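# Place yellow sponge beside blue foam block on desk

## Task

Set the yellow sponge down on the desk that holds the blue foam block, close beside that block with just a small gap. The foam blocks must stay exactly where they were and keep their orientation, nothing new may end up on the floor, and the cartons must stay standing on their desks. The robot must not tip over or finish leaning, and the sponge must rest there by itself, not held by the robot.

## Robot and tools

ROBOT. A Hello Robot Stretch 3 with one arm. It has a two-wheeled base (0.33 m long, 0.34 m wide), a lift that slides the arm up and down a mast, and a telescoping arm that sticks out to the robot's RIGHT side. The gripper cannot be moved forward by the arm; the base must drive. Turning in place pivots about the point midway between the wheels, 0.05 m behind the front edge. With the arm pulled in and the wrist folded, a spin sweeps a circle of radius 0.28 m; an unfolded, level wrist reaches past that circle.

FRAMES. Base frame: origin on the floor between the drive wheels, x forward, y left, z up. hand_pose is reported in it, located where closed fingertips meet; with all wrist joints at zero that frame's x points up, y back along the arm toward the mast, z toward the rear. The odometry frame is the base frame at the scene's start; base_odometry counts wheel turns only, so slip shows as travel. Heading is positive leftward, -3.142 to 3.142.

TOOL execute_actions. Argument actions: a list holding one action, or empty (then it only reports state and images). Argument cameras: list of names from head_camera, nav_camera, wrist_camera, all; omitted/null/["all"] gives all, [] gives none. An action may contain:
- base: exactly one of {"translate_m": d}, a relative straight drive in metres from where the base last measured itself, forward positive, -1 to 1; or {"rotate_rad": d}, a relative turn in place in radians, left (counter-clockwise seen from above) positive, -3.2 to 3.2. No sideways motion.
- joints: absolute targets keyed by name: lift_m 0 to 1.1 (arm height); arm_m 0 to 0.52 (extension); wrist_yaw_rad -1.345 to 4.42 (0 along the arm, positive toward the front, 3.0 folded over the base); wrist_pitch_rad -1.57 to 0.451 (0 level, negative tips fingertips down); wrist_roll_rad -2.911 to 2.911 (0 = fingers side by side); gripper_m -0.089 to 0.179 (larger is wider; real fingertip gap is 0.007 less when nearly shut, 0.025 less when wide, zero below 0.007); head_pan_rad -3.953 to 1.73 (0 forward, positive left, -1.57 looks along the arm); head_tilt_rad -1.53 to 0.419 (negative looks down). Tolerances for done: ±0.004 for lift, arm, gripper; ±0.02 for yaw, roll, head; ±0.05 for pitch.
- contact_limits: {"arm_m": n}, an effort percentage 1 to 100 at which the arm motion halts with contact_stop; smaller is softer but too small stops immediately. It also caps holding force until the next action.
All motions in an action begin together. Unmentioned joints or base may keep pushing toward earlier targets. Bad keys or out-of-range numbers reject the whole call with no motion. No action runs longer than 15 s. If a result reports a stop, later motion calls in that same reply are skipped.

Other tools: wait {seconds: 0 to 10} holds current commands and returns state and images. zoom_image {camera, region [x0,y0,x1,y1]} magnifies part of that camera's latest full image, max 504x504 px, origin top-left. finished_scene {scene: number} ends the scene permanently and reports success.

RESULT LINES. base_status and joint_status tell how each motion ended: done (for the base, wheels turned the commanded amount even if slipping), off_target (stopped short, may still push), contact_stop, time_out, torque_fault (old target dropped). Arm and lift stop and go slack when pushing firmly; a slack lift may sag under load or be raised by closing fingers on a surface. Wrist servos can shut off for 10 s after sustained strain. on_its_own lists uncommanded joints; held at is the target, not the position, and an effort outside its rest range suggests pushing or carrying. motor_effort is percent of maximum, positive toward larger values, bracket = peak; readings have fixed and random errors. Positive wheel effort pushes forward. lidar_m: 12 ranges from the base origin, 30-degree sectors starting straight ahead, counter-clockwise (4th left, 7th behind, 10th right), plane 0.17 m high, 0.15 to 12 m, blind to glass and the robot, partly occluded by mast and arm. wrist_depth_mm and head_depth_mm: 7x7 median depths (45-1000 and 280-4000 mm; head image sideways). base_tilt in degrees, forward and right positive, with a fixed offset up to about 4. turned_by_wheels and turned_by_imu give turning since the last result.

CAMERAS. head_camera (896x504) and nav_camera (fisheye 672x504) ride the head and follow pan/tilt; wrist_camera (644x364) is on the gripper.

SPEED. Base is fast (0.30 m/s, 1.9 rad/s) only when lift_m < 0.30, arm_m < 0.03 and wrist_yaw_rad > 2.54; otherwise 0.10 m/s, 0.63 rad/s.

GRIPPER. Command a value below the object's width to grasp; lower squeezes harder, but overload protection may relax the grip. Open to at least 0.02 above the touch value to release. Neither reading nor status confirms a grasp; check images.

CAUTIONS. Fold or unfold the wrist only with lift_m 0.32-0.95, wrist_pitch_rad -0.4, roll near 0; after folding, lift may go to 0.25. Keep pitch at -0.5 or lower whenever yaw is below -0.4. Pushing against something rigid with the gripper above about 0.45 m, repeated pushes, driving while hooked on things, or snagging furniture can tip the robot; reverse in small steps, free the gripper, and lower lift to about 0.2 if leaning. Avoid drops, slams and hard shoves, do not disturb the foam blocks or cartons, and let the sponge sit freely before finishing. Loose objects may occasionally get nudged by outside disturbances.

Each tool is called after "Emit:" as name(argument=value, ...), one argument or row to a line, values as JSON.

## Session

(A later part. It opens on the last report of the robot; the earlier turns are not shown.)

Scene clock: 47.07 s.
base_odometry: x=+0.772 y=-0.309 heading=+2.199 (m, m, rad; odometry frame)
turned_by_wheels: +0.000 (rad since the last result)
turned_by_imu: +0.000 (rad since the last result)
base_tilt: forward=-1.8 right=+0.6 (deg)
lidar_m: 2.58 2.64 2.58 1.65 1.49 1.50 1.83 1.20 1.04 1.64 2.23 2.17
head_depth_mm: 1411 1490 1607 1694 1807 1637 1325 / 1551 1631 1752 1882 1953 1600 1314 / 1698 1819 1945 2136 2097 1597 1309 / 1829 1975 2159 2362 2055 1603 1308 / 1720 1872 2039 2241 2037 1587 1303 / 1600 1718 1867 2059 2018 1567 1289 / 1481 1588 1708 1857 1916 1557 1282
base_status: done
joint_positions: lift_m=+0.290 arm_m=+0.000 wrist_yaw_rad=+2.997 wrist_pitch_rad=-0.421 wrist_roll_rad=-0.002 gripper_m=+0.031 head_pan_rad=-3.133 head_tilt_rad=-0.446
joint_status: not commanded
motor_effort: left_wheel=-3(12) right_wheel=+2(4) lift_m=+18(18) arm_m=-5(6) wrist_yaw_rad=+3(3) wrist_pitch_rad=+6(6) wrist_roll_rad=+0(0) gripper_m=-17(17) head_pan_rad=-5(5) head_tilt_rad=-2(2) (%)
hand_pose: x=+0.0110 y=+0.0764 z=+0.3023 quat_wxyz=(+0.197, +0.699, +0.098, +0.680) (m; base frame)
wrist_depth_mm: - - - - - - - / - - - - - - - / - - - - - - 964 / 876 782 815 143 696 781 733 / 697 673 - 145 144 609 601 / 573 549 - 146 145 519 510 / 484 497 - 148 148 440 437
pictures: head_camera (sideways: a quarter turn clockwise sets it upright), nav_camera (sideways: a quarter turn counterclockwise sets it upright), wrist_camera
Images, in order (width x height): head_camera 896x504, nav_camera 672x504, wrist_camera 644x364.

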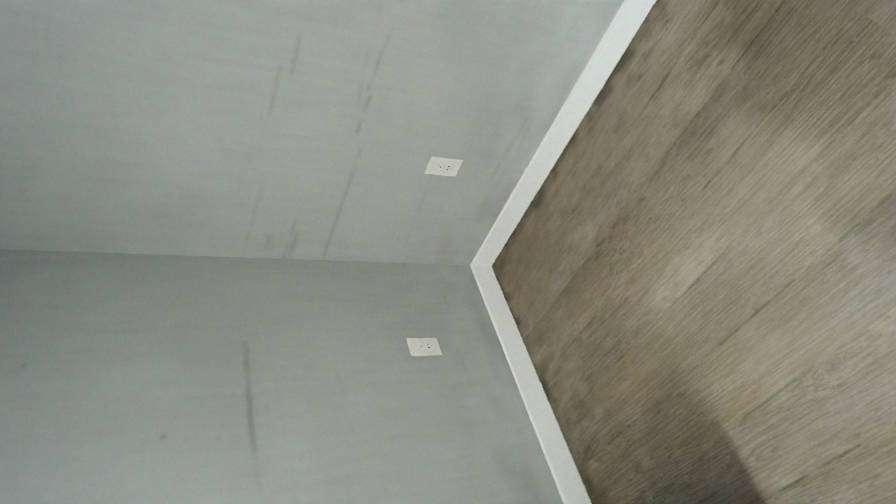

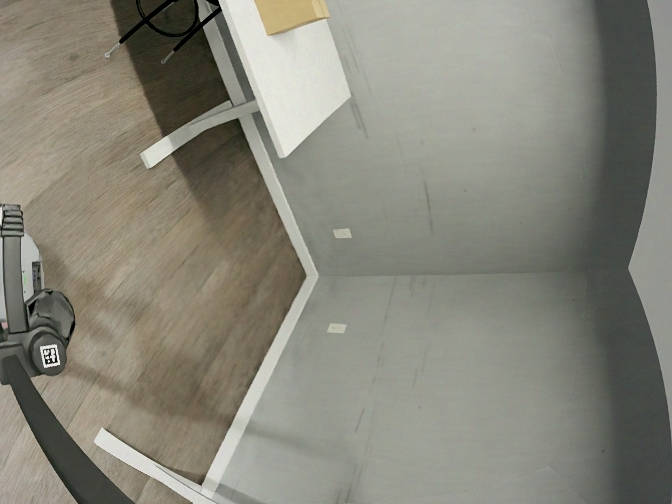

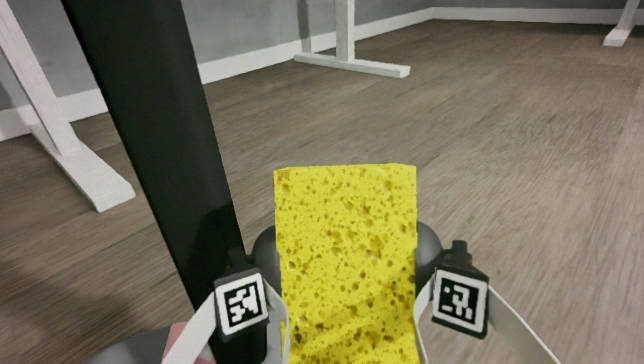

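Emit:
execute_actions(
  actions=[
    {"base":{"translate_m":-1.0},"joints":{"head_pan_rad":-1.4,"head_tilt_rad":-0.4}},
  ],
  cameras=["head_camera","nav_camera"],
)

Scene clock: 52.30 s.
base_odometry: x=+1.360 y=-1.117 heading=+2.199 (m, m, rad; odometry frame)
turned_by_wheels: +0.000 (rad since the last result)
turned_by_imu: +0.000 (rad since the last result)
base_tilt: forward=-1.7 right=+0.6 (deg)
lidar_m: 3.48 3.41 0.94 0.94 0.85 0.86 0.98 0.88 0.89 0.66 1.08 2.90
head_depth_mm: 940 978 1026 1081 991 1170 1251 / 1044 1101 1153 1209 978 830 1352 / 1179 1245 1332 1339 973 744 1214 / 1359 1453 1558 1410 966 738 1000 / 1608 1748 1875 1386 953 733 649 / 1953 2161 2298 950 896 731 593 / 2432 2584 2774 1071 946 728 1217
base_status: done
joint_positions: lift_m=+0.290 arm_m=+0.000 wrist_yaw_rad=+2.997 wrist_pitch_rad=-0.421 wrist_roll_rad=-0.002 gripper_m=+0.031 head_pan_rad=-1.407 head_tilt_rad=-0.408
joint_status: all done
motor_effort: left_wheel=-2(11) right_wheel=+2(4) lift_m=+18(19) arm_m=-6(6) wrist_yaw_rad=+2(2) wrist_pitch_rad=+6(6) wrist_roll_rad=+0(0) gripper_m=-17(19) head_pan_rad=+4(56) head_tilt_rad=+3(9) (%)
hand_pose: x=+0.0109 y=+0.0764 z=+0.3023 quat_wxyz=(+0.197, +0.699, +0.098, +0.680) (m; base frame)
wrist_depth_mm: 656 - 947 - - - - / 694 - - - - - - / 707 789 - - - 921 983 / 735 829 833 143 699 761 737 / 696 669 - 144 143 610 601 / 572 561 - 146 146 510 515 / 485 494 - 149 148 437 437
pictures: head_camera (sideways: a quarter turn clockwise sets it upright), nav_camera (sideways: a quarter turn counterclockwise sets it upright)
Images, in order (width x height): head_camera 896x504, nav_camera 672x504.

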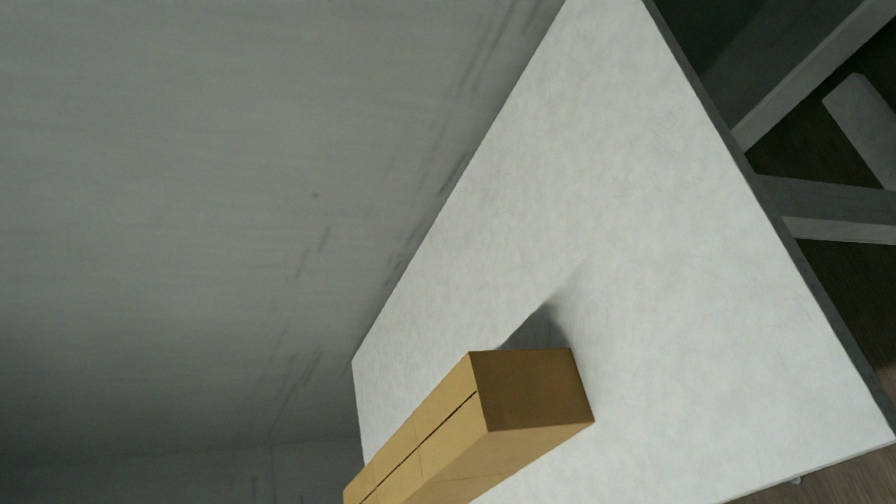

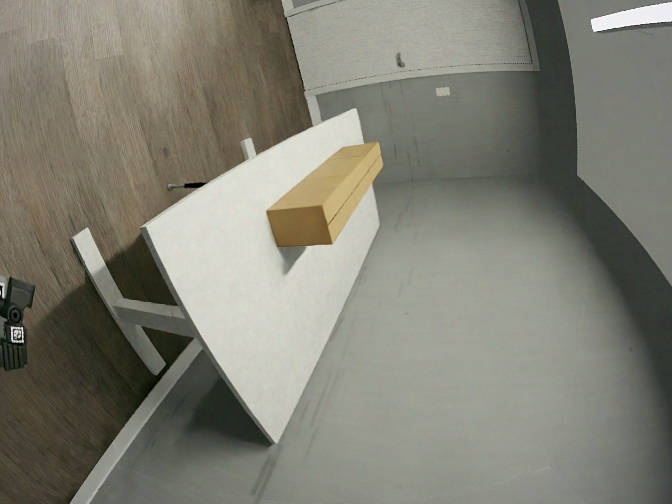

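Emit:
execute_actions(
  actions=[
    {"base":{"translate_m":-0.3},"joints":{"head_pan_rad":-1.05,"head_tilt_rad":-0.4}},
  ],
  cameras=["head_camera","nav_camera"],
)

Emit:
execute_actions(
  actions=[
    {"joints":{"head_pan_rad":1.1,"head_tilt_rad":-0.3}},
  ],
  cameras=["head_camera","nav_camera"],
)

Scene clock: 55.50 s.
base_odometry: x=+1.537 y=-1.360 heading=+2.199 (m, m, rad; odometry frame)
turned_by_wheels: +0.000 (rad since the last result)
turned_by_imu: +0.000 (rad since the last result)
base_tilt: forward=-1.7 right=+0.7 (deg)
lidar_m: 3.73 2.32 1.10 0.73 0.66 0.67 0.72 0.65 0.66 0.80 0.73 3.05
head_depth_mm: 1084 1100 1124 1153 987 1166 1230 / 1330 1364 1403 1345 981 1394 1356 / 1741 1796 1857 1418 974 976 1336 / 2481 2586 2464 1402 968 824 1103 / 2620 2842 3035 1168 962 815 1325 / 2554 2779 2924 1156 953 782 1327 / 2544 2700 2913 1675 950 752 1330
base_status: done
joint_positions: lift_m=+0.290 arm_m=+0.000 wrist_yaw_rad=+2.997 wrist_pitch_rad=-0.421 wrist_roll_rad=-0.002 gripper_m=+0.031 head_pan_rad=-1.057 head_tilt_rad=-0.408
joint_status: all done
motor_effort: left_wheel=-2(12) right_wheel=+2(5) lift_m=+19(18) arm_m=-6(5) wrist_yaw_rad=+2(2) wrist_pitch_rad=+6(6) wrist_roll_rad=+0(0) gripper_m=-18(17) head_pan_rad=+4(33) head_tilt_rad=+3(4) (%)
hand_pose: x=+0.0109 y=+0.0764 z=+0.3023 quat_wxyz=(+0.197, +0.699, +0.098, +0.680) (m; base frame)
wrist_depth_mm: 507 - 734 978 - - - / 545 - 814 - - - - / 557 635 853 - - - 914 / 591 662 820 143 718 756 732 / 611 661 - 144 143 617 607 / 566 561 - 147 145 514 502 / 489 491 - 148 148 435 435
pictures: head_camera (sideways: a quarter turn clockwise sets it upright), nav_camera (sideways: a quarter turn counterclockwise sets it upright)
Images, in order (width x height): head_camera 896x504, nav_camera 672x504.

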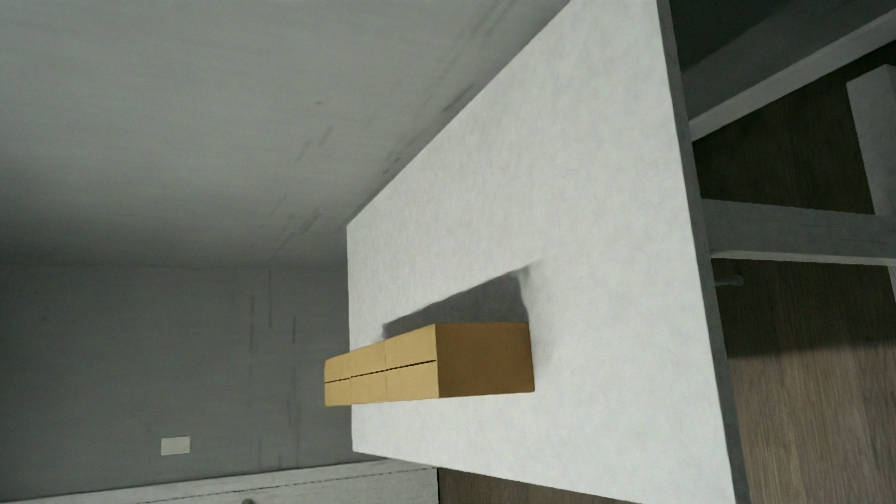

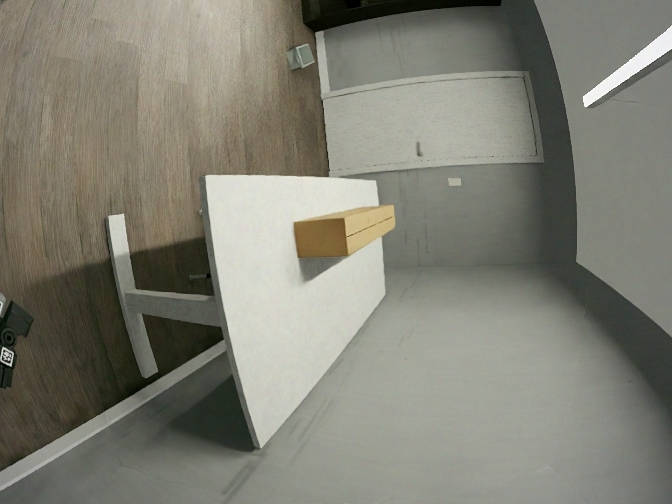

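Scene clock: 57.03 s.
base_odometry: x=+1.537 y=-1.360 heading=+2.199 (m, m, rad; odometry frame)
turned_by_wheels: +0.000 (rad since the last result)
turned_by_imu: +0.000 (rad since the last result)
base_tilt: forward=-1.8 right=+0.7 (deg)
lidar_m: 3.75 2.32 1.10 0.73 0.66 0.67 0.72 0.65 0.66 0.80 0.72 3.08
head_depth_mm: 3471 3677 2076 1142 2600 1872 1464 / 3496 3742 3801 1156 2478 1872 1475 / 2270 2556 2385 1169 2186 1720 1388 / 1650 1801 1879 1326 2157 1770 1402 / 1302 1375 1480 1441 1690 1695 1434 / 1070 1121 1178 1207 1328 1411 1395 / 909 942 986 1035 1083 1148 1209
base_status: not commanded
joint_positions: lift_m=+0.290 arm_m=+0.000 wrist_yaw_rad=+2.997 wrist_pitch_rad=-0.421 wrist_roll_rad=-0.002 gripper_m=+0.031 head_pan_rad=+1.093 head_tilt_rad=-0.310
joint_status: all done
motor_effort: left_wheel=-3(3) right_wheel=+2(1) lift_m=+18(19) arm_m=-5(5) wrist_yaw_rad=+2(2) wrist_pitch_rad=+6(6) wrist_roll_rad=+0(0) gripper_m=-17(17) head_pan_rad=+4(54) head_tilt_rad=+4(14) (%)
hand_pose: x=+0.0109 y=+0.0764 z=+0.3023 quat_wxyz=(+0.197, +0.699, +0.098, +0.680) (m; base frame)
wrist_depth_mm: 507 - 732 972 - - - / 537 - 800 - - - - / 553 626 880 - - 969 887 / 584 659 809 143 713 769 720 / 609 651 - 144 143 613 593 / 563 554 - 146 145 518 505 / 488 496 - 148 148 438 436
pictures: head_camera (sideways: a quarter turn clockwise sets it upright), nav_camera (sideways: a quarter turn counterclockwise sets it upright)
Images, in order (width x height): head_camera 896x504, nav_camera 672x504.

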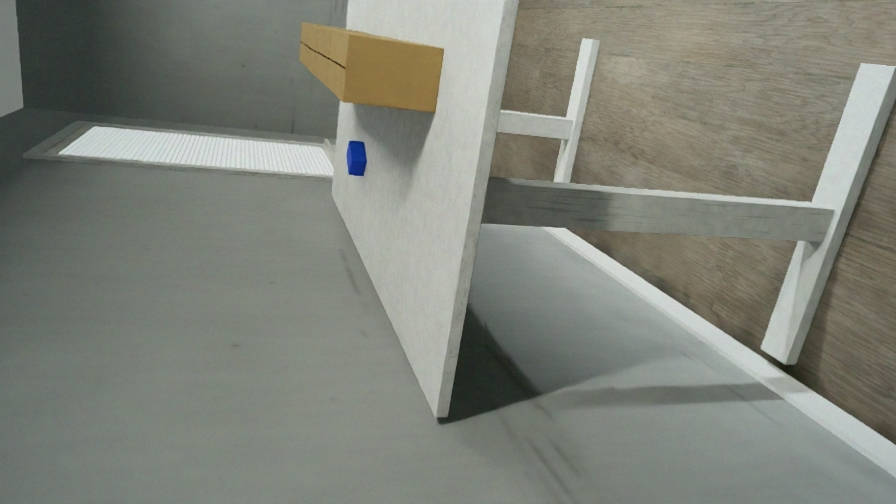

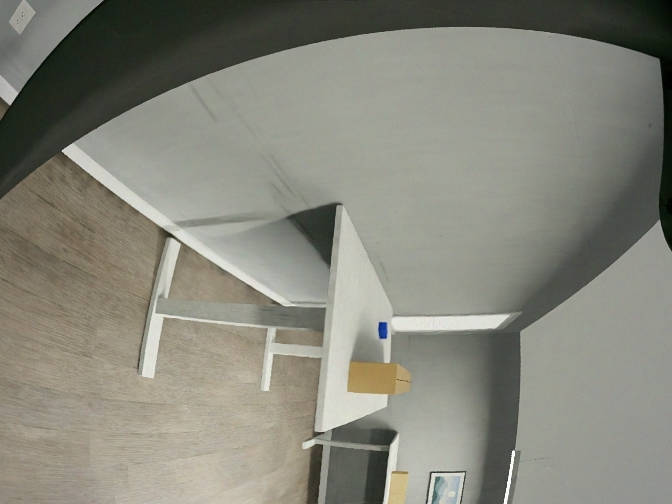

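Emit:
execute_actions(
  actions=[
    {"base":{"translate_m":0.73},"joints":{"lift_m":0.95,"arm_m":0.15,"head_pan_rad":0.9,"head_tilt_rad":-0.5}},
  ],
  cameras=["nav_camera"],
)

Emit:
execute_actions(
  actions=[
    {"base":{"rotate_rad":-2.15},"joints":{"lift_m":1.095,"wrist_yaw_rad":4.4,"wrist_pitch_rad":-0.6,"head_pan_rad":-2.7,"head_tilt_rad":-0.6}},
  ],
)

Scene clock: 71.37 s.
base_odometry: x=+1.108 y=-0.770 heading=+2.199 (m, m, rad; odometry frame)
turned_by_wheels: +0.000 (rad since the last result)
turned_by_imu: -0.003 (rad since the last result)
base_tilt: forward=-1.7 right=+0.5 (deg)
lidar_m: 3.13 3.08 1.87 0.86 1.13 1.14 1.34 1.21 0.80 0.94 2.61 2.62
head_depth_mm: 2895 3016 3486 2715 1971 1555 1288 / 2947 3119 3387 2671 1965 1560 1286 / 2993 3259 3500 2648 1939 1543 1273 / 3023 3342 3562 2637 1939 1520 1275 / 3096 3307 3516 2612 1935 1520 1261 / 2691 1345 1119 2204 1921 1512 1255 / 2067 1157 925 2233 1899 1510 1258
base_status: done
joint_positions: lift_m=+0.950 arm_m=+0.150 wrist_yaw_rad=+2.998 wrist_pitch_rad=-0.421 wrist_roll_rad=-0.002 gripper_m=+0.031 head_pan_rad=+0.907 head_tilt_rad=-0.494
joint_status: all done
motor_effort: left_wheel=-3(5) right_wheel=+2(7) lift_m=+31(32) arm_m=+6(7) wrist_yaw_rad=+2(2) wrist_pitch_rad=+6(6) wrist_roll_rad=+0(0) gripper_m=-17(17) head_pan_rad=-5(27) head_tilt_rad=-3(16) (%)
hand_pose: x=+0.0109 y=-0.0729 z=+0.9617 quat_wxyz=(+0.197, +0.699, +0.098, +0.680) (m; base frame)
wrist_depth_mm: 957 - - 938 - - - / - - - - - - - / - - - - - - - / - - - 143 - - - / - - - 144 143 - - / - - - 146 145 - - / - - - 148 148 - -
pictures: nav_camera (sideways: a quarter turn counterclockwise sets it upright)
Images, in order (width x height): nav_camera 672x504.

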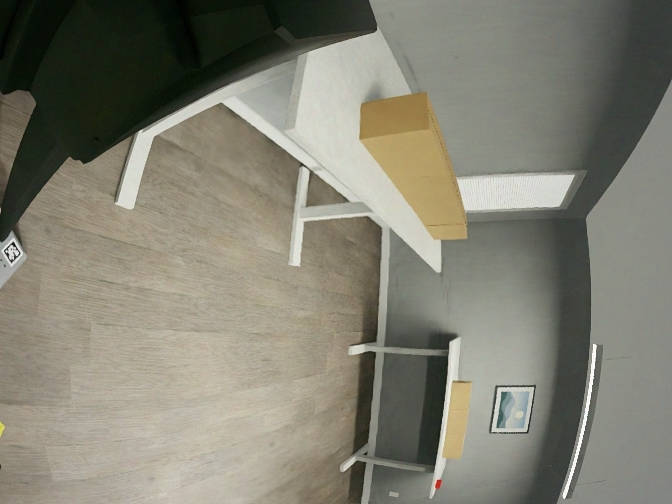

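Scene clock: 75.70 s.
base_odometry: x=+1.108 y=-0.770 heading=+0.049 (m, m, rad; odometry frame)
turned_by_wheels: -2.150 (rad since the last result)
turned_by_imu: -2.137 (rad since the last result)
base_tilt: forward=-1.7 right=+0.5 (deg)
lidar_m: 0.80 0.94 1.65 2.60 3.03 3.08 1.87 0.86 1.13 1.13 1.33 1.22
head_depth_mm: - - 2952 2332 1783 1444 1219 / - - 1944 2146 1762 1437 1218 / - - 804 2274 1743 1426 1210 / - - 800 1990 1725 1416 1196 / - - 809 678 1722 1409 1193 / - - 825 1011 1234 1369 1192 / - - 858 337 1558 1399 1191
base_status: done
joint_positions: lift_m=+1.095 arm_m=+0.150 wrist_yaw_rad=+4.397 wrist_pitch_rad=-0.613 wrist_roll_rad=-0.002 gripper_m=+0.031 head_pan_rad=-2.693 head_tilt_rad=-0.593
joint_status: all done
motor_effort: left_wheel=+2(6) right_wheel=-1(4) lift_m=+31(30) arm_m=+6(6) wrist_yaw_rad=+1(4) wrist_pitch_rad=+4(5) wrist_roll_rad=+0(0) gripper_m=-17(17) head_pan_rad=-4(56) head_tilt_rad=-3(16) (%)
hand_pose: x=-0.2073 y=-0.2337 z=+1.0662 quat_wxyz=(-0.223, +0.419, +0.568, +0.672) (m; base frame)
wrist_depth_mm: 874 602 684 - - - - / 643 615 582 - - - - / 501 477 463 - - - - / 869 688 - 143 - - - / - 789 - 144 143 - - / - - - 147 145 - - / 988 - - 149 148 - -
pictures: head_camera (sideways: a quarter turn clockwise sets it upright), nav_camera (sideways: a quarter turn counterclockwise sets it upright), wrist_camera
Images, in order (width x height): head_camera 896x504, nav_camera 672x504, wrist_camera 644x364.

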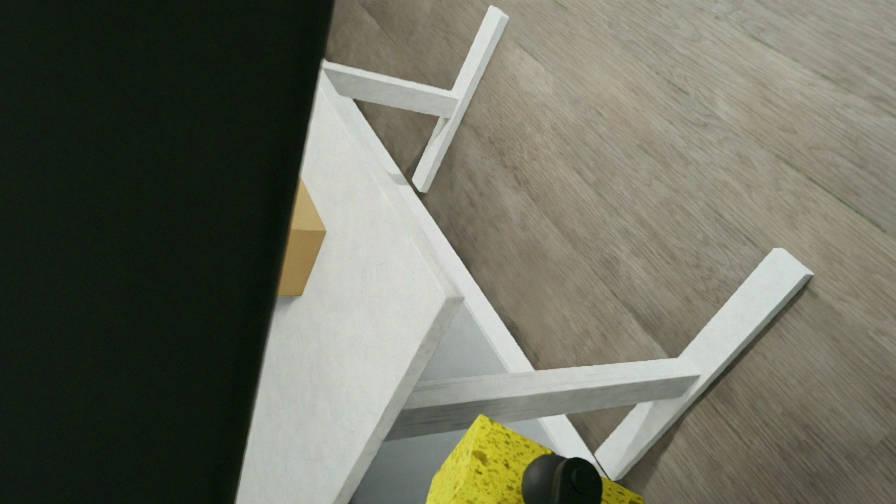

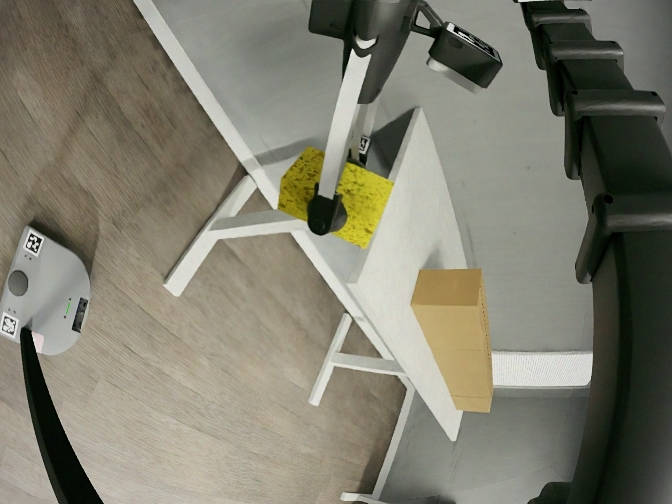

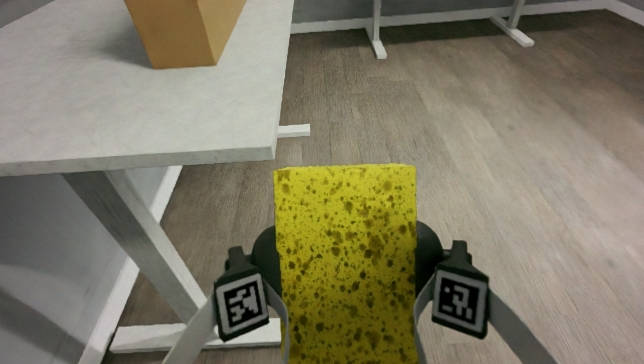

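Emit:
execute_actions(
  actions=[
    {"base":{"translate_m":-0.35},"joints":{"arm_m":0.515,"head_pan_rad":-2.2,"head_tilt_rad":-0.6}},
  ],
)

Scene clock: 82.37 s.
base_odometry: x=+0.758 y=-0.787 heading=+0.049 (m, m, rad; odometry frame)
turned_by_wheels: +0.000 (rad since the last result)
turned_by_imu: +0.001 (rad since the last result)
base_tilt: forward=-1.8 right=+0.8 (deg)
lidar_m: 1.15 1.23 2.71 2.63 3.11 2.77 1.52 1.17 0.62 1.03 1.21 1.55
head_depth_mm: - - 480 545 490 1448 1220 / - - 506 542 469 1425 1214 / - 1111 849 602 466 1366 1203 / - 1072 845 599 462 1333 1198 / - 1021 831 594 460 407 1173 / - 940 823 589 506 1376 1194 / - 900 699 1129 1297 1402 1188
base_status: done
joint_positions: lift_m=+1.095 arm_m=+0.515 wrist_yaw_rad=+4.397 wrist_pitch_rad=-0.613 wrist_roll_rad=-0.002 gripper_m=+0.031 head_pan_rad=-2.207 head_tilt_rad=-0.593
joint_status: all done
motor_effort: left_wheel=+1(3) right_wheel=-2(4) lift_m=+30(32) arm_m=+6(6) wrist_yaw_rad=+2(3) wrist_pitch_rad=+3(4) wrist_roll_rad=+0(0) gripper_m=-17(18) head_pan_rad=+4(40) head_tilt_rad=-3(4) (%)
hand_pose: x=-0.2073 y=-0.5987 z=+1.0662 quat_wxyz=(-0.223, +0.419, +0.568, +0.672) (m; base frame)
wrist_depth_mm: 505 727 786 748 477 369 - / 491 601 586 567 488 417 - / 469 477 459 454 435 434 416 / 405 398 389 143 344 361 350 / 344 337 335 145 143 314 304 / 300 292 294 146 145 274 268 / 286 552 - 149 148 - -
pictures: head_camera (sideways: a quarter turn clockwise sets it upright), nav_camera (sideways: a quarter turn counterclockwise sets it upright), wrist_camera
Images, in order (width x height): head_camera 896x504, nav_camera 672x504, wrist_camera 644x364.

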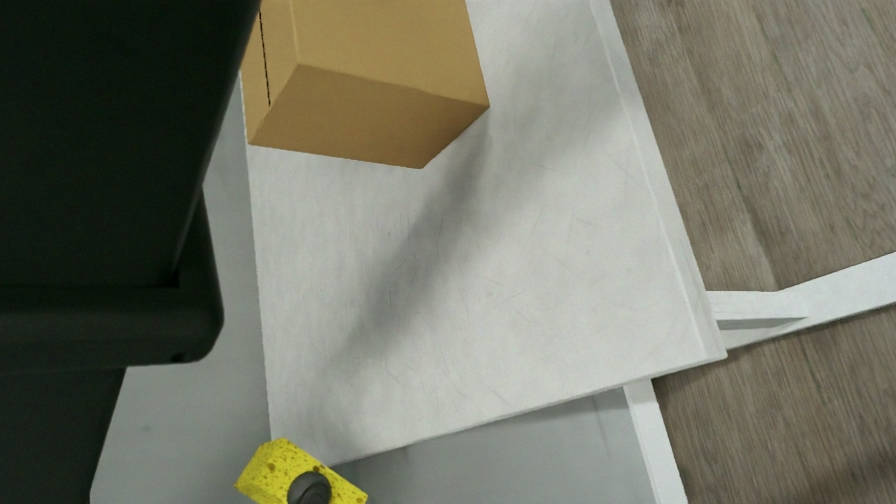

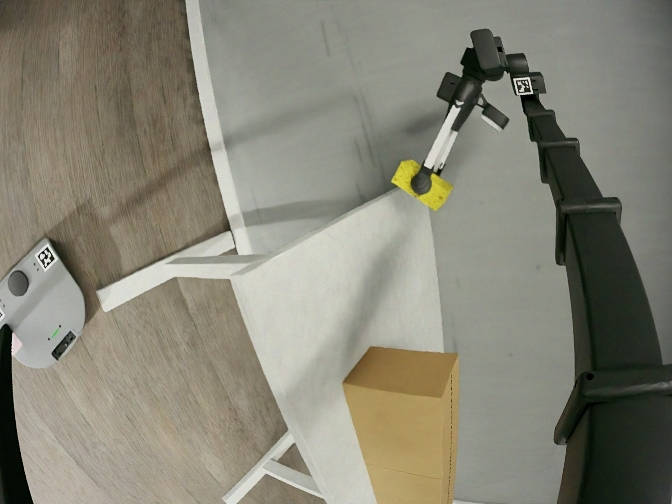

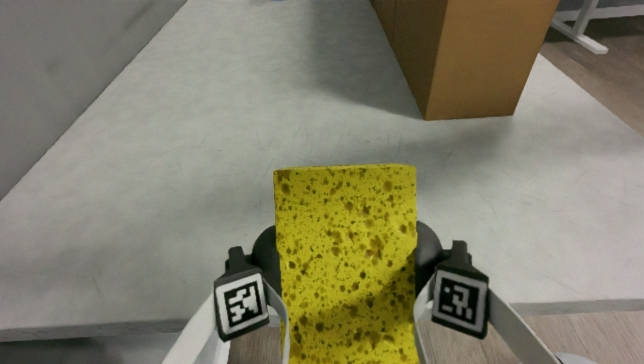

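Emit:
execute_actions(
  actions=[
    {"base":{"translate_m":-0.6},"joints":{"head_pan_rad":-2.3,"head_tilt_rad":-0.9}},
  ],
)

Scene clock: 90.27 s.
base_odometry: x=+0.159 y=-0.816 heading=+0.049 (m, m, rad; odometry frame)
turned_by_wheels: +0.000 (rad since the last result)
turned_by_imu: +0.002 (rad since the last result)
base_tilt: forward=-1.9 right=+0.6 (deg)
lidar_m: 1.75 1.78 2.89 2.63 2.97 2.22 0.93 0.97 0.86 0.86 0.55 1.82
head_depth_mm: 835 302 325 411 369 1214 1119 / 828 303 304 395 368 340 1110 / 816 300 294 353 364 326 1143 / 796 297 - 319 362 319 - / 763 299 - 303 352 317 292 / 742 297 - 294 339 316 291 / 710 638 - - 318 314 287
base_status: done
joint_positions: lift_m=+1.095 arm_m=+0.515 wrist_yaw_rad=+4.397 wrist_pitch_rad=-0.614 wrist_roll_rad=-0.002 gripper_m=+0.031 head_pan_rad=-2.293 head_tilt_rad=-0.889
joint_status: all done
motor_effort: left_wheel=+2(3) right_wheel=-1(5) lift_m=+31(30) arm_m=+6(6) wrist_yaw_rad=+3(2) wrist_pitch_rad=+4(3) wrist_roll_rad=+0(0) gripper_m=-17(17) head_pan_rad=-4(18) head_tilt_rad=-5(24) (%)
hand_pose: x=-0.2073 y=-0.5987 z=+1.0662 quat_wxyz=(-0.223, +0.419, +0.568, +0.672) (m; base frame)
wrist_depth_mm: 289 410 730 759 715 562 373 / 284 403 578 545 518 508 375 / 280 399 459 453 436 428 385 / 276 370 386 143 341 362 346 / 274 338 332 144 143 312 305 / 271 296 292 147 145 276 269 / 265 261 252 148 148 244 240
pictures: head_camera (sideways: a quarter turn clockwise sets it upright), nav_camera (sideways: a quarter turn counterclockwise sets it upright), wrist_camera
Images, in order (width x height): head_camera 896x504, nav_camera 672x504, wrist_camera 644x364.

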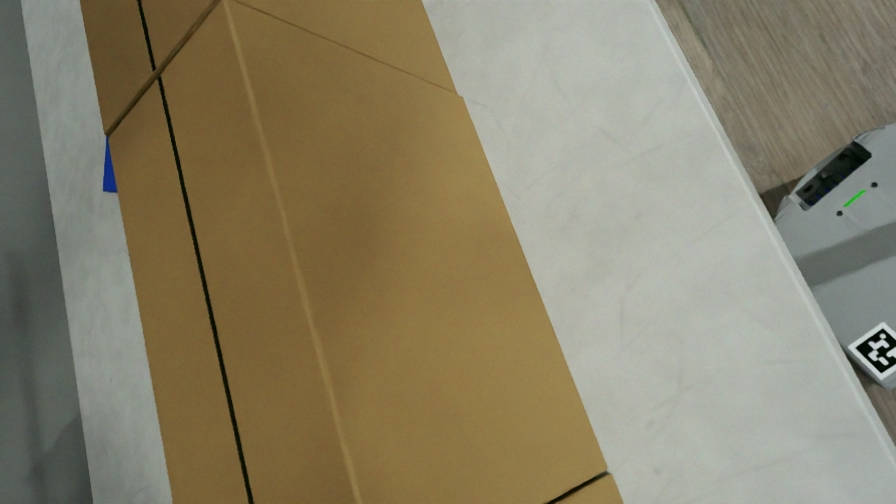

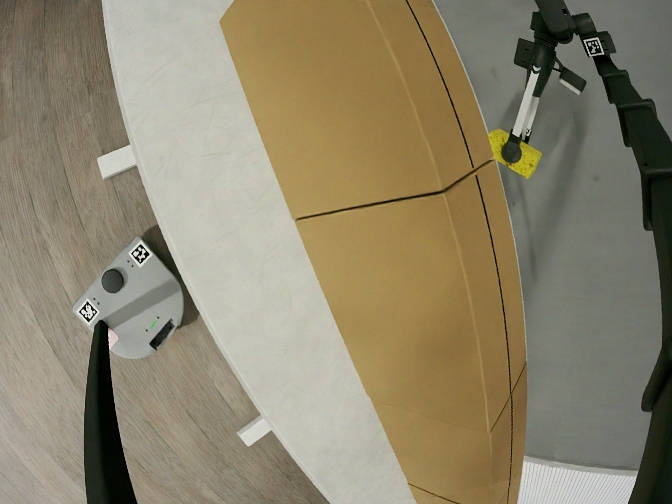

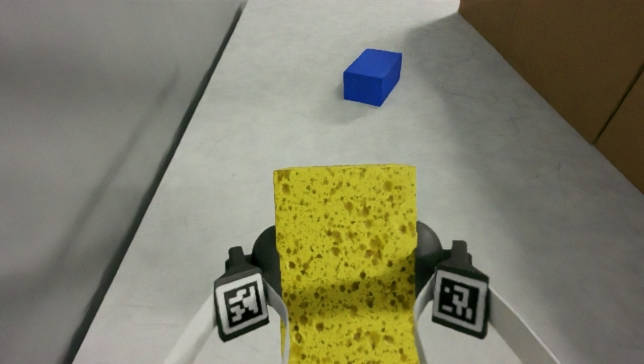

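Emit:
execute_actions(
  actions=[
    {"base":{"rotate_rad":-0.15},"joints":{"lift_m":1.1,"arm_m":0.42,"wrist_yaw_rad":4.15,"wrist_pitch_rad":-1.5,"head_pan_rad":-2.6,"head_tilt_rad":-1.1}},
  ],
)

Scene clock: 93.90 s.
base_odometry: x=+0.159 y=-0.816 heading=-0.101 (m, m, rad; odometry frame)
turned_by_wheels: -0.150 (rad since the last result)
turned_by_imu: -0.149 (rad since the last result)
base_tilt: forward=-1.6 right=+0.5 (deg)
lidar_m: 1.75 1.95 2.89 2.63 2.80 2.22 2.20 0.93 0.86 0.86 0.55 1.43
head_depth_mm: 514 467 1580 1457 1324 1208 1116 / 446 463 418 1437 1310 1197 1080 / 368 443 406 383 1305 1214 1076 / 314 390 404 363 1282 - 1063 / 290 324 389 360 332 - 1077 / - 295 342 358 325 314 1083 / - - 302 345 323 296 1063
base_status: done
joint_positions: lift_m=+1.097 arm_m=+0.420 wrist_yaw_rad=+4.153 wrist_pitch_rad=-1.495 wrist_roll_rad=-0.002 gripper_m=+0.031 head_pan_rad=-2.593 head_tilt_rad=-1.086
joint_status: all done
joint sent to its limit — the command would take lift_m past its upper limit, so that joint was sent only as far as its limit.
motor_effort: left_wheel=+2(7) right_wheel=-1(6) lift_m=+29(32) arm_m=-6(7) wrist_yaw_rad=-3(3) wrist_pitch_rad=-2(4) wrist_roll_rad=+0(0) gripper_m=-18(18) head_pan_rad=-4(29) head_tilt_rad=-6(23) (%)
hand_pose: x=-0.0173 y=-0.5676 z=+0.9783 quat_wxyz=(+0.169, +0.220, +0.672, +0.687) (m; base frame)
wrist_depth_mm: 190 188 186 184 182 179 177 / 192 190 188 185 183 182 180 / 194 193 190 188 185 184 182 / 198 196 192 144 186 186 184 / 200 197 195 144 143 189 186 / 201 200 199 146 145 190 188 / 204 202 199 149 148 194 190
pictures: head_camera (sideways: a quarter turn clockwise sets it upright), nav_camera (sideways: a quarter turn counterclockwise sets it upright), wrist_camera
Images, in order (width x height): head_camera 896x504, nav_camera 672x504, wrist_camera 644x364.

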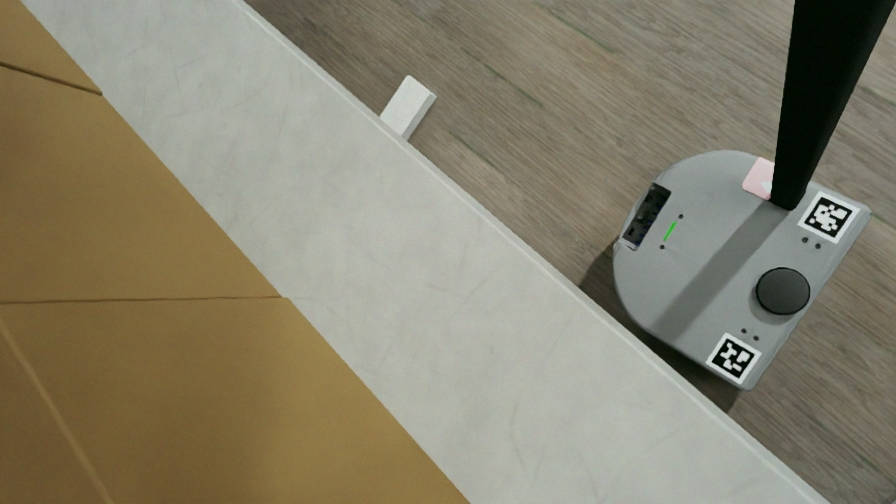

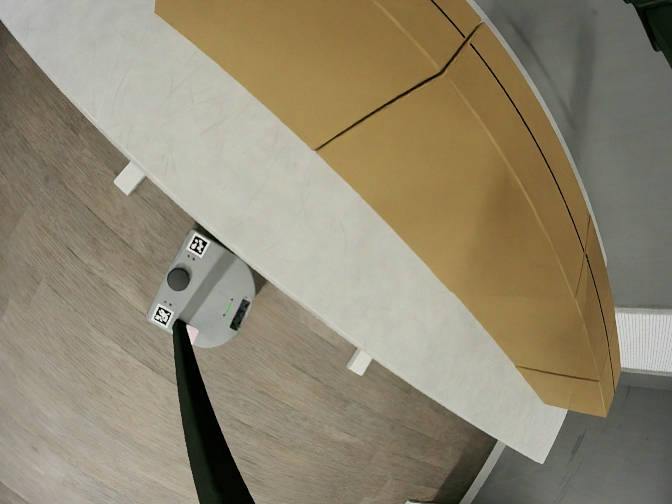

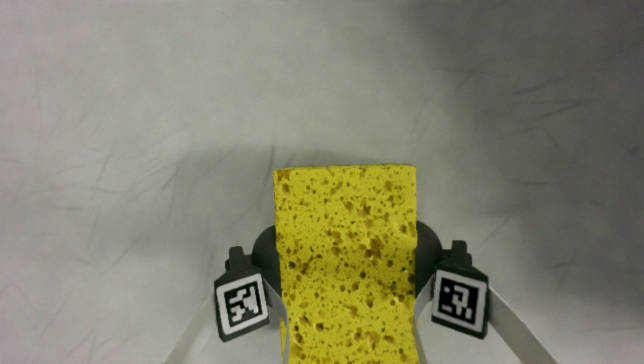

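Emit:
execute_actions(
  actions=[
    {"base":{"translate_m":-0.35},"joints":{"arm_m":0.395}},
  ],
  cameras=["wrist_camera","head_camera"],
)

Scene clock: 98.93 s.
base_odometry: x=-0.189 y=-0.781 heading=-0.101 (m, m, rad; odometry frame)
turned_by_wheels: +0.000 (rad since the last result)
turned_by_imu: +0.001 (rad since the last result)
base_tilt: forward=-1.7 right=+0.5 (deg)
lidar_m: 2.10 2.10 2.97 2.64 2.56 1.91 2.06 0.60 0.81 0.81 0.88 0.79
head_depth_mm: 517 468 413 1417 1316 1210 1116 / 323 434 409 372 1298 1192 1088 / - 335 402 365 339 1214 1074 / - 294 362 362 329 308 1065 / - - 302 355 327 299 1067 / - - - 317 325 298 284 / - - - - 316 296 -
base_status: done
joint_positions: lift_m=+1.097 arm_m=+0.395 wrist_yaw_rad=+4.153 wrist_pitch_rad=-1.496 wrist_roll_rad=-0.002 gripper_m=+0.031 head_pan_rad=-2.593 head_tilt_rad=-1.086
joint_status: all done
motor_effort: left_wheel=+2(3) right_wheel=-1(6) lift_m=+29(29) arm_m=-5(5) wrist_yaw_rad=-2(2) wrist_pitch_rad=-2(2) wrist_roll_rad=+0(0) gripper_m=-17(18) head_pan_rad=-4(4) head_tilt_rad=-6(6) (%)
hand_pose: x=-0.0172 y=-0.5427 z=+0.9783 quat_wxyz=(+0.169, +0.220, +0.672, +0.687) (m; base frame)
wrist_depth_mm: 190 189 142 140 182 179 178 / 193 191 144 142 184 182 179 / 195 192 190 188 185 185 182 / 198 196 193 142 187 186 184 / 198 197 196 144 143 189 186 / 202 200 199 146 144 189 188 / 205 203 200 148 148 193 191
pictures: head_camera (sideways: a quarter turn clockwise sets it upright), wrist_camera
Images, in order (width x height): head_camera 896x504, wrist_camera 644x364.

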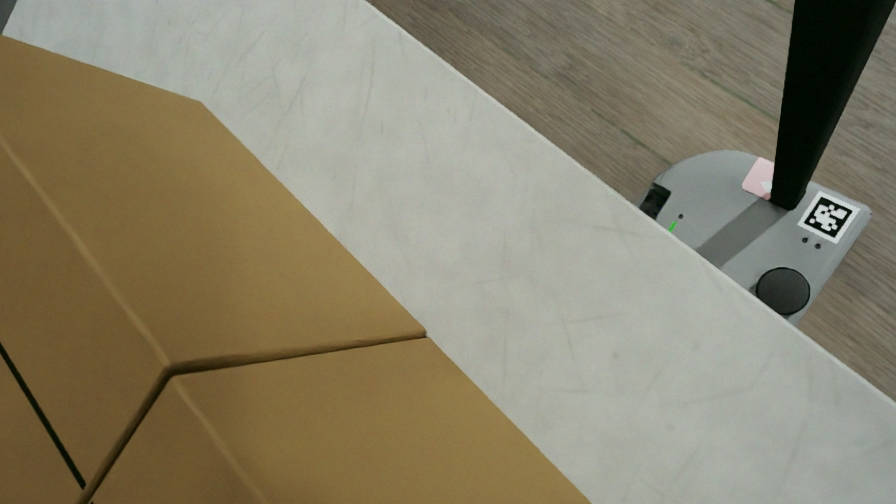

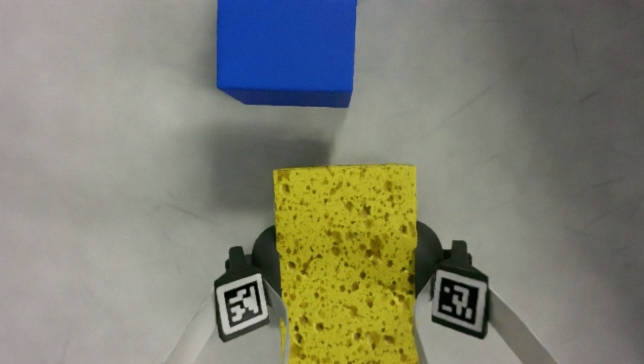

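Emit:
execute_actions(
  actions=[
    {"base":{"translate_m":-0.034},"joints":{"arm_m":0.404}},
  ],
  cameras=["wrist_camera"],
)

Scene clock: 101.17 s.
base_odometry: x=-0.223 y=-0.778 heading=-0.100 (m, m, rad; odometry frame)
turned_by_wheels: +0.000 (rad since the last result)
turned_by_imu: +0.000 (rad since the last result)
base_tilt: forward=-1.6 right=+0.6 (deg)
lidar_m: 2.13 2.55 2.97 2.64 2.55 1.88 2.05 0.58 0.81 0.80 0.87 0.82
head_depth_mm: 527 467 412 1408 1314 1202 1118 / 311 438 410 371 1290 1194 1082 / - 322 400 364 335 1210 1077 / - 292 347 362 329 306 1070 / - - 302 350 327 299 1060 / - - - 315 325 298 283 / - - - - 314 296 -
base_status: done
joint_positions: lift_m=+1.097 arm_m=+0.404 wrist_yaw_rad=+4.153 wrist_pitch_rad=-1.496 wrist_roll_rad=-0.002 gripper_m=+0.031 head_pan_rad=-2.593 head_tilt_rad=-1.086
joint_status: all done
motor_effort: left_wheel=+2(3) right_wheel=-1(4) lift_m=+28(29) arm_m=+7(9) wrist_yaw_rad=-3(3) wrist_pitch_rad=-2(2) wrist_roll_rad=+0(0) gripper_m=-17(18) head_pan_rad=-4(5) head_tilt_rad=-6(5) (%)
hand_pose: x=-0.0171 y=-0.5509 z=+0.9783 quat_wxyz=(+0.169, +0.220, +0.672, +0.687) (m; base frame)
wrist_depth_mm: 190 188 185 140 139 179 178 / 192 190 188 142 142 182 179 / 195 192 190 143 184 184 181 / 197 195 192 143 188 186 184 / 199 198 194 145 142 188 187 / 203 199 198 147 145 190 188 / 205 202 200 148 148 193 191
pictures: wrist_camera
Images, in order (width x height): wrist_camera 644x364.

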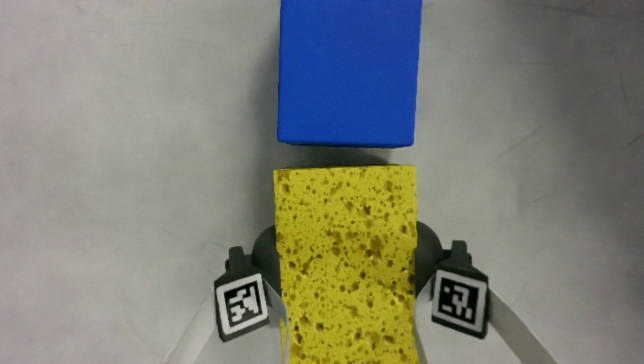

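Gap ≈1 cm. Lower a few mm and release.

Emit:
execute_actions(
  actions=[
    {"joints":{"lift_m":1.093}},
  ],
  cameras=[],
)

Emit:
execute_actions(
  actions=[
    {"joints":{"gripper_m":0.11}},
  ],
  cameras=["wrist_camera"],
)

Scene clock: 102.17 s.
base_odometry: x=-0.223 y=-0.778 heading=-0.100 (m, m, rad; odometry frame)
turned_by_wheels: +0.000 (rad since the last result)
turned_by_imu: +0.000 (rad since the last result)
base_tilt: forward=-1.6 right=+0.5 (deg)
lidar_m: 2.13 2.54 2.97 2.66 2.55 1.87 2.05 0.58 0.81 0.80 0.87 0.82
head_depth_mm: 527 468 413 1409 1317 1202 1116 / 312 439 410 372 1284 1193 1078 / - 323 400 365 336 1207 1082 / - 293 347 363 329 306 1066 / - - 302 350 326 299 1062 / - - - 315 325 298 284 / - - - - 314 297 -
base_status: not commanded
joint_positions: lift_m=+1.093 arm_m=+0.404 wrist_yaw_rad=+4.153 wrist_pitch_rad=-1.496 wrist_roll_rad=-0.002 gripper_m=+0.031 head_pan_rad=-2.593 head_tilt_rad=-1.086
joint_status: all done
motor_effort: left_wheel=+2(2) right_wheel=-1(2) lift_m=+15(24) arm_m=+6(7) wrist_yaw_rad=-3(4) wrist_pitch_rad=-1(2) wrist_roll_rad=+0(0) gripper_m=-17(17) head_pan_rad=-5(4) head_tilt_rad=-6(5) (%)
hand_pose: x=-0.0171 y=-0.5509 z=+0.9748 quat_wxyz=(+0.169, +0.220, +0.672, +0.687) (m; base frame)
wrist_depth_mm: 188 185 183 136 136 177 175 / 188 187 185 139 138 179 176 / 191 190 187 140 181 181 179 / 194 192 191 143 183 182 181 / 196 195 191 144 143 185 183 / 199 197 195 146 144 187 185 / 201 199 197 147 147 191 187
pictures: none
No camera images: the call's "cameras" was empty. Leave "cameras" out to get every camera's image.

Scene clock: 103.47 s.
base_odometry: x=-0.223 y=-0.778 heading=-0.100 (m, m, rad; odometry frame)
turned_by_wheels: +0.000 (rad since the last result)
turned_by_imu: +0.000 (rad since the last result)
base_tilt: forward=-1.7 right=+0.6 (deg)
lidar_m: 2.13 2.54 2.98 2.65 2.55 1.88 2.05 0.58 0.81 0.80 0.87 0.82
head_depth_mm: 527 467 412 1414 1318 1199 1115 / 311 438 410 372 1291 1204 1084 / - 322 400 365 336 1220 1079 / - 293 347 362 329 306 1067 / - - 302 350 327 300 1059 / - - - 315 325 298 283 / - - - - 314 296 -
base_status: not commanded
joint_positions: lift_m=+1.093 arm_m=+0.404 wrist_yaw_rad=+4.153 wrist_pitch_rad=-1.496 wrist_roll_rad=-0.002 gripper_m=+0.110 head_pan_rad=-2.593 head_tilt_rad=-1.086
joint_status: all done
motor_effort: left_wheel=+2(2) right_wheel=-1(1) lift_m=+17(17) arm_m=+6(6) wrist_yaw_rad=-3(3) wrist_pitch_rad=-1(2) wrist_roll_rad=+0(0) gripper_m=+0(98) head_pan_rad=-4(5) head_tilt_rad=-6(6) (%)
hand_pose: x=-0.0171 y=-0.5510 z=+0.9747 quat_wxyz=(+0.169, +0.219, +0.672, +0.687) (m; base frame)
wrist_depth_mm: 187 184 183 136 136 177 174 / 189 187 184 138 137 178 176 / 191 190 186 139 182 181 179 / 193 191 190 141 183 183 181 / 196 194 192 143 142 185 182 / 197 196 192 145 145 - 185 / 201 198 195 147 146 189 186
pictures: wrist_camera
Images, in order (width x height): wrist_camera 644x364.

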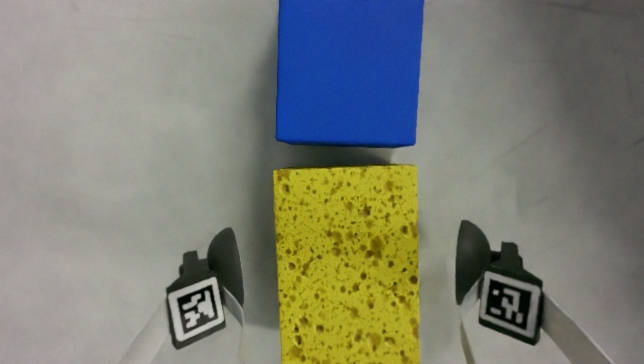

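Emit:
finished_scene(
  scene=2,
)

The scene is finished: the task was done.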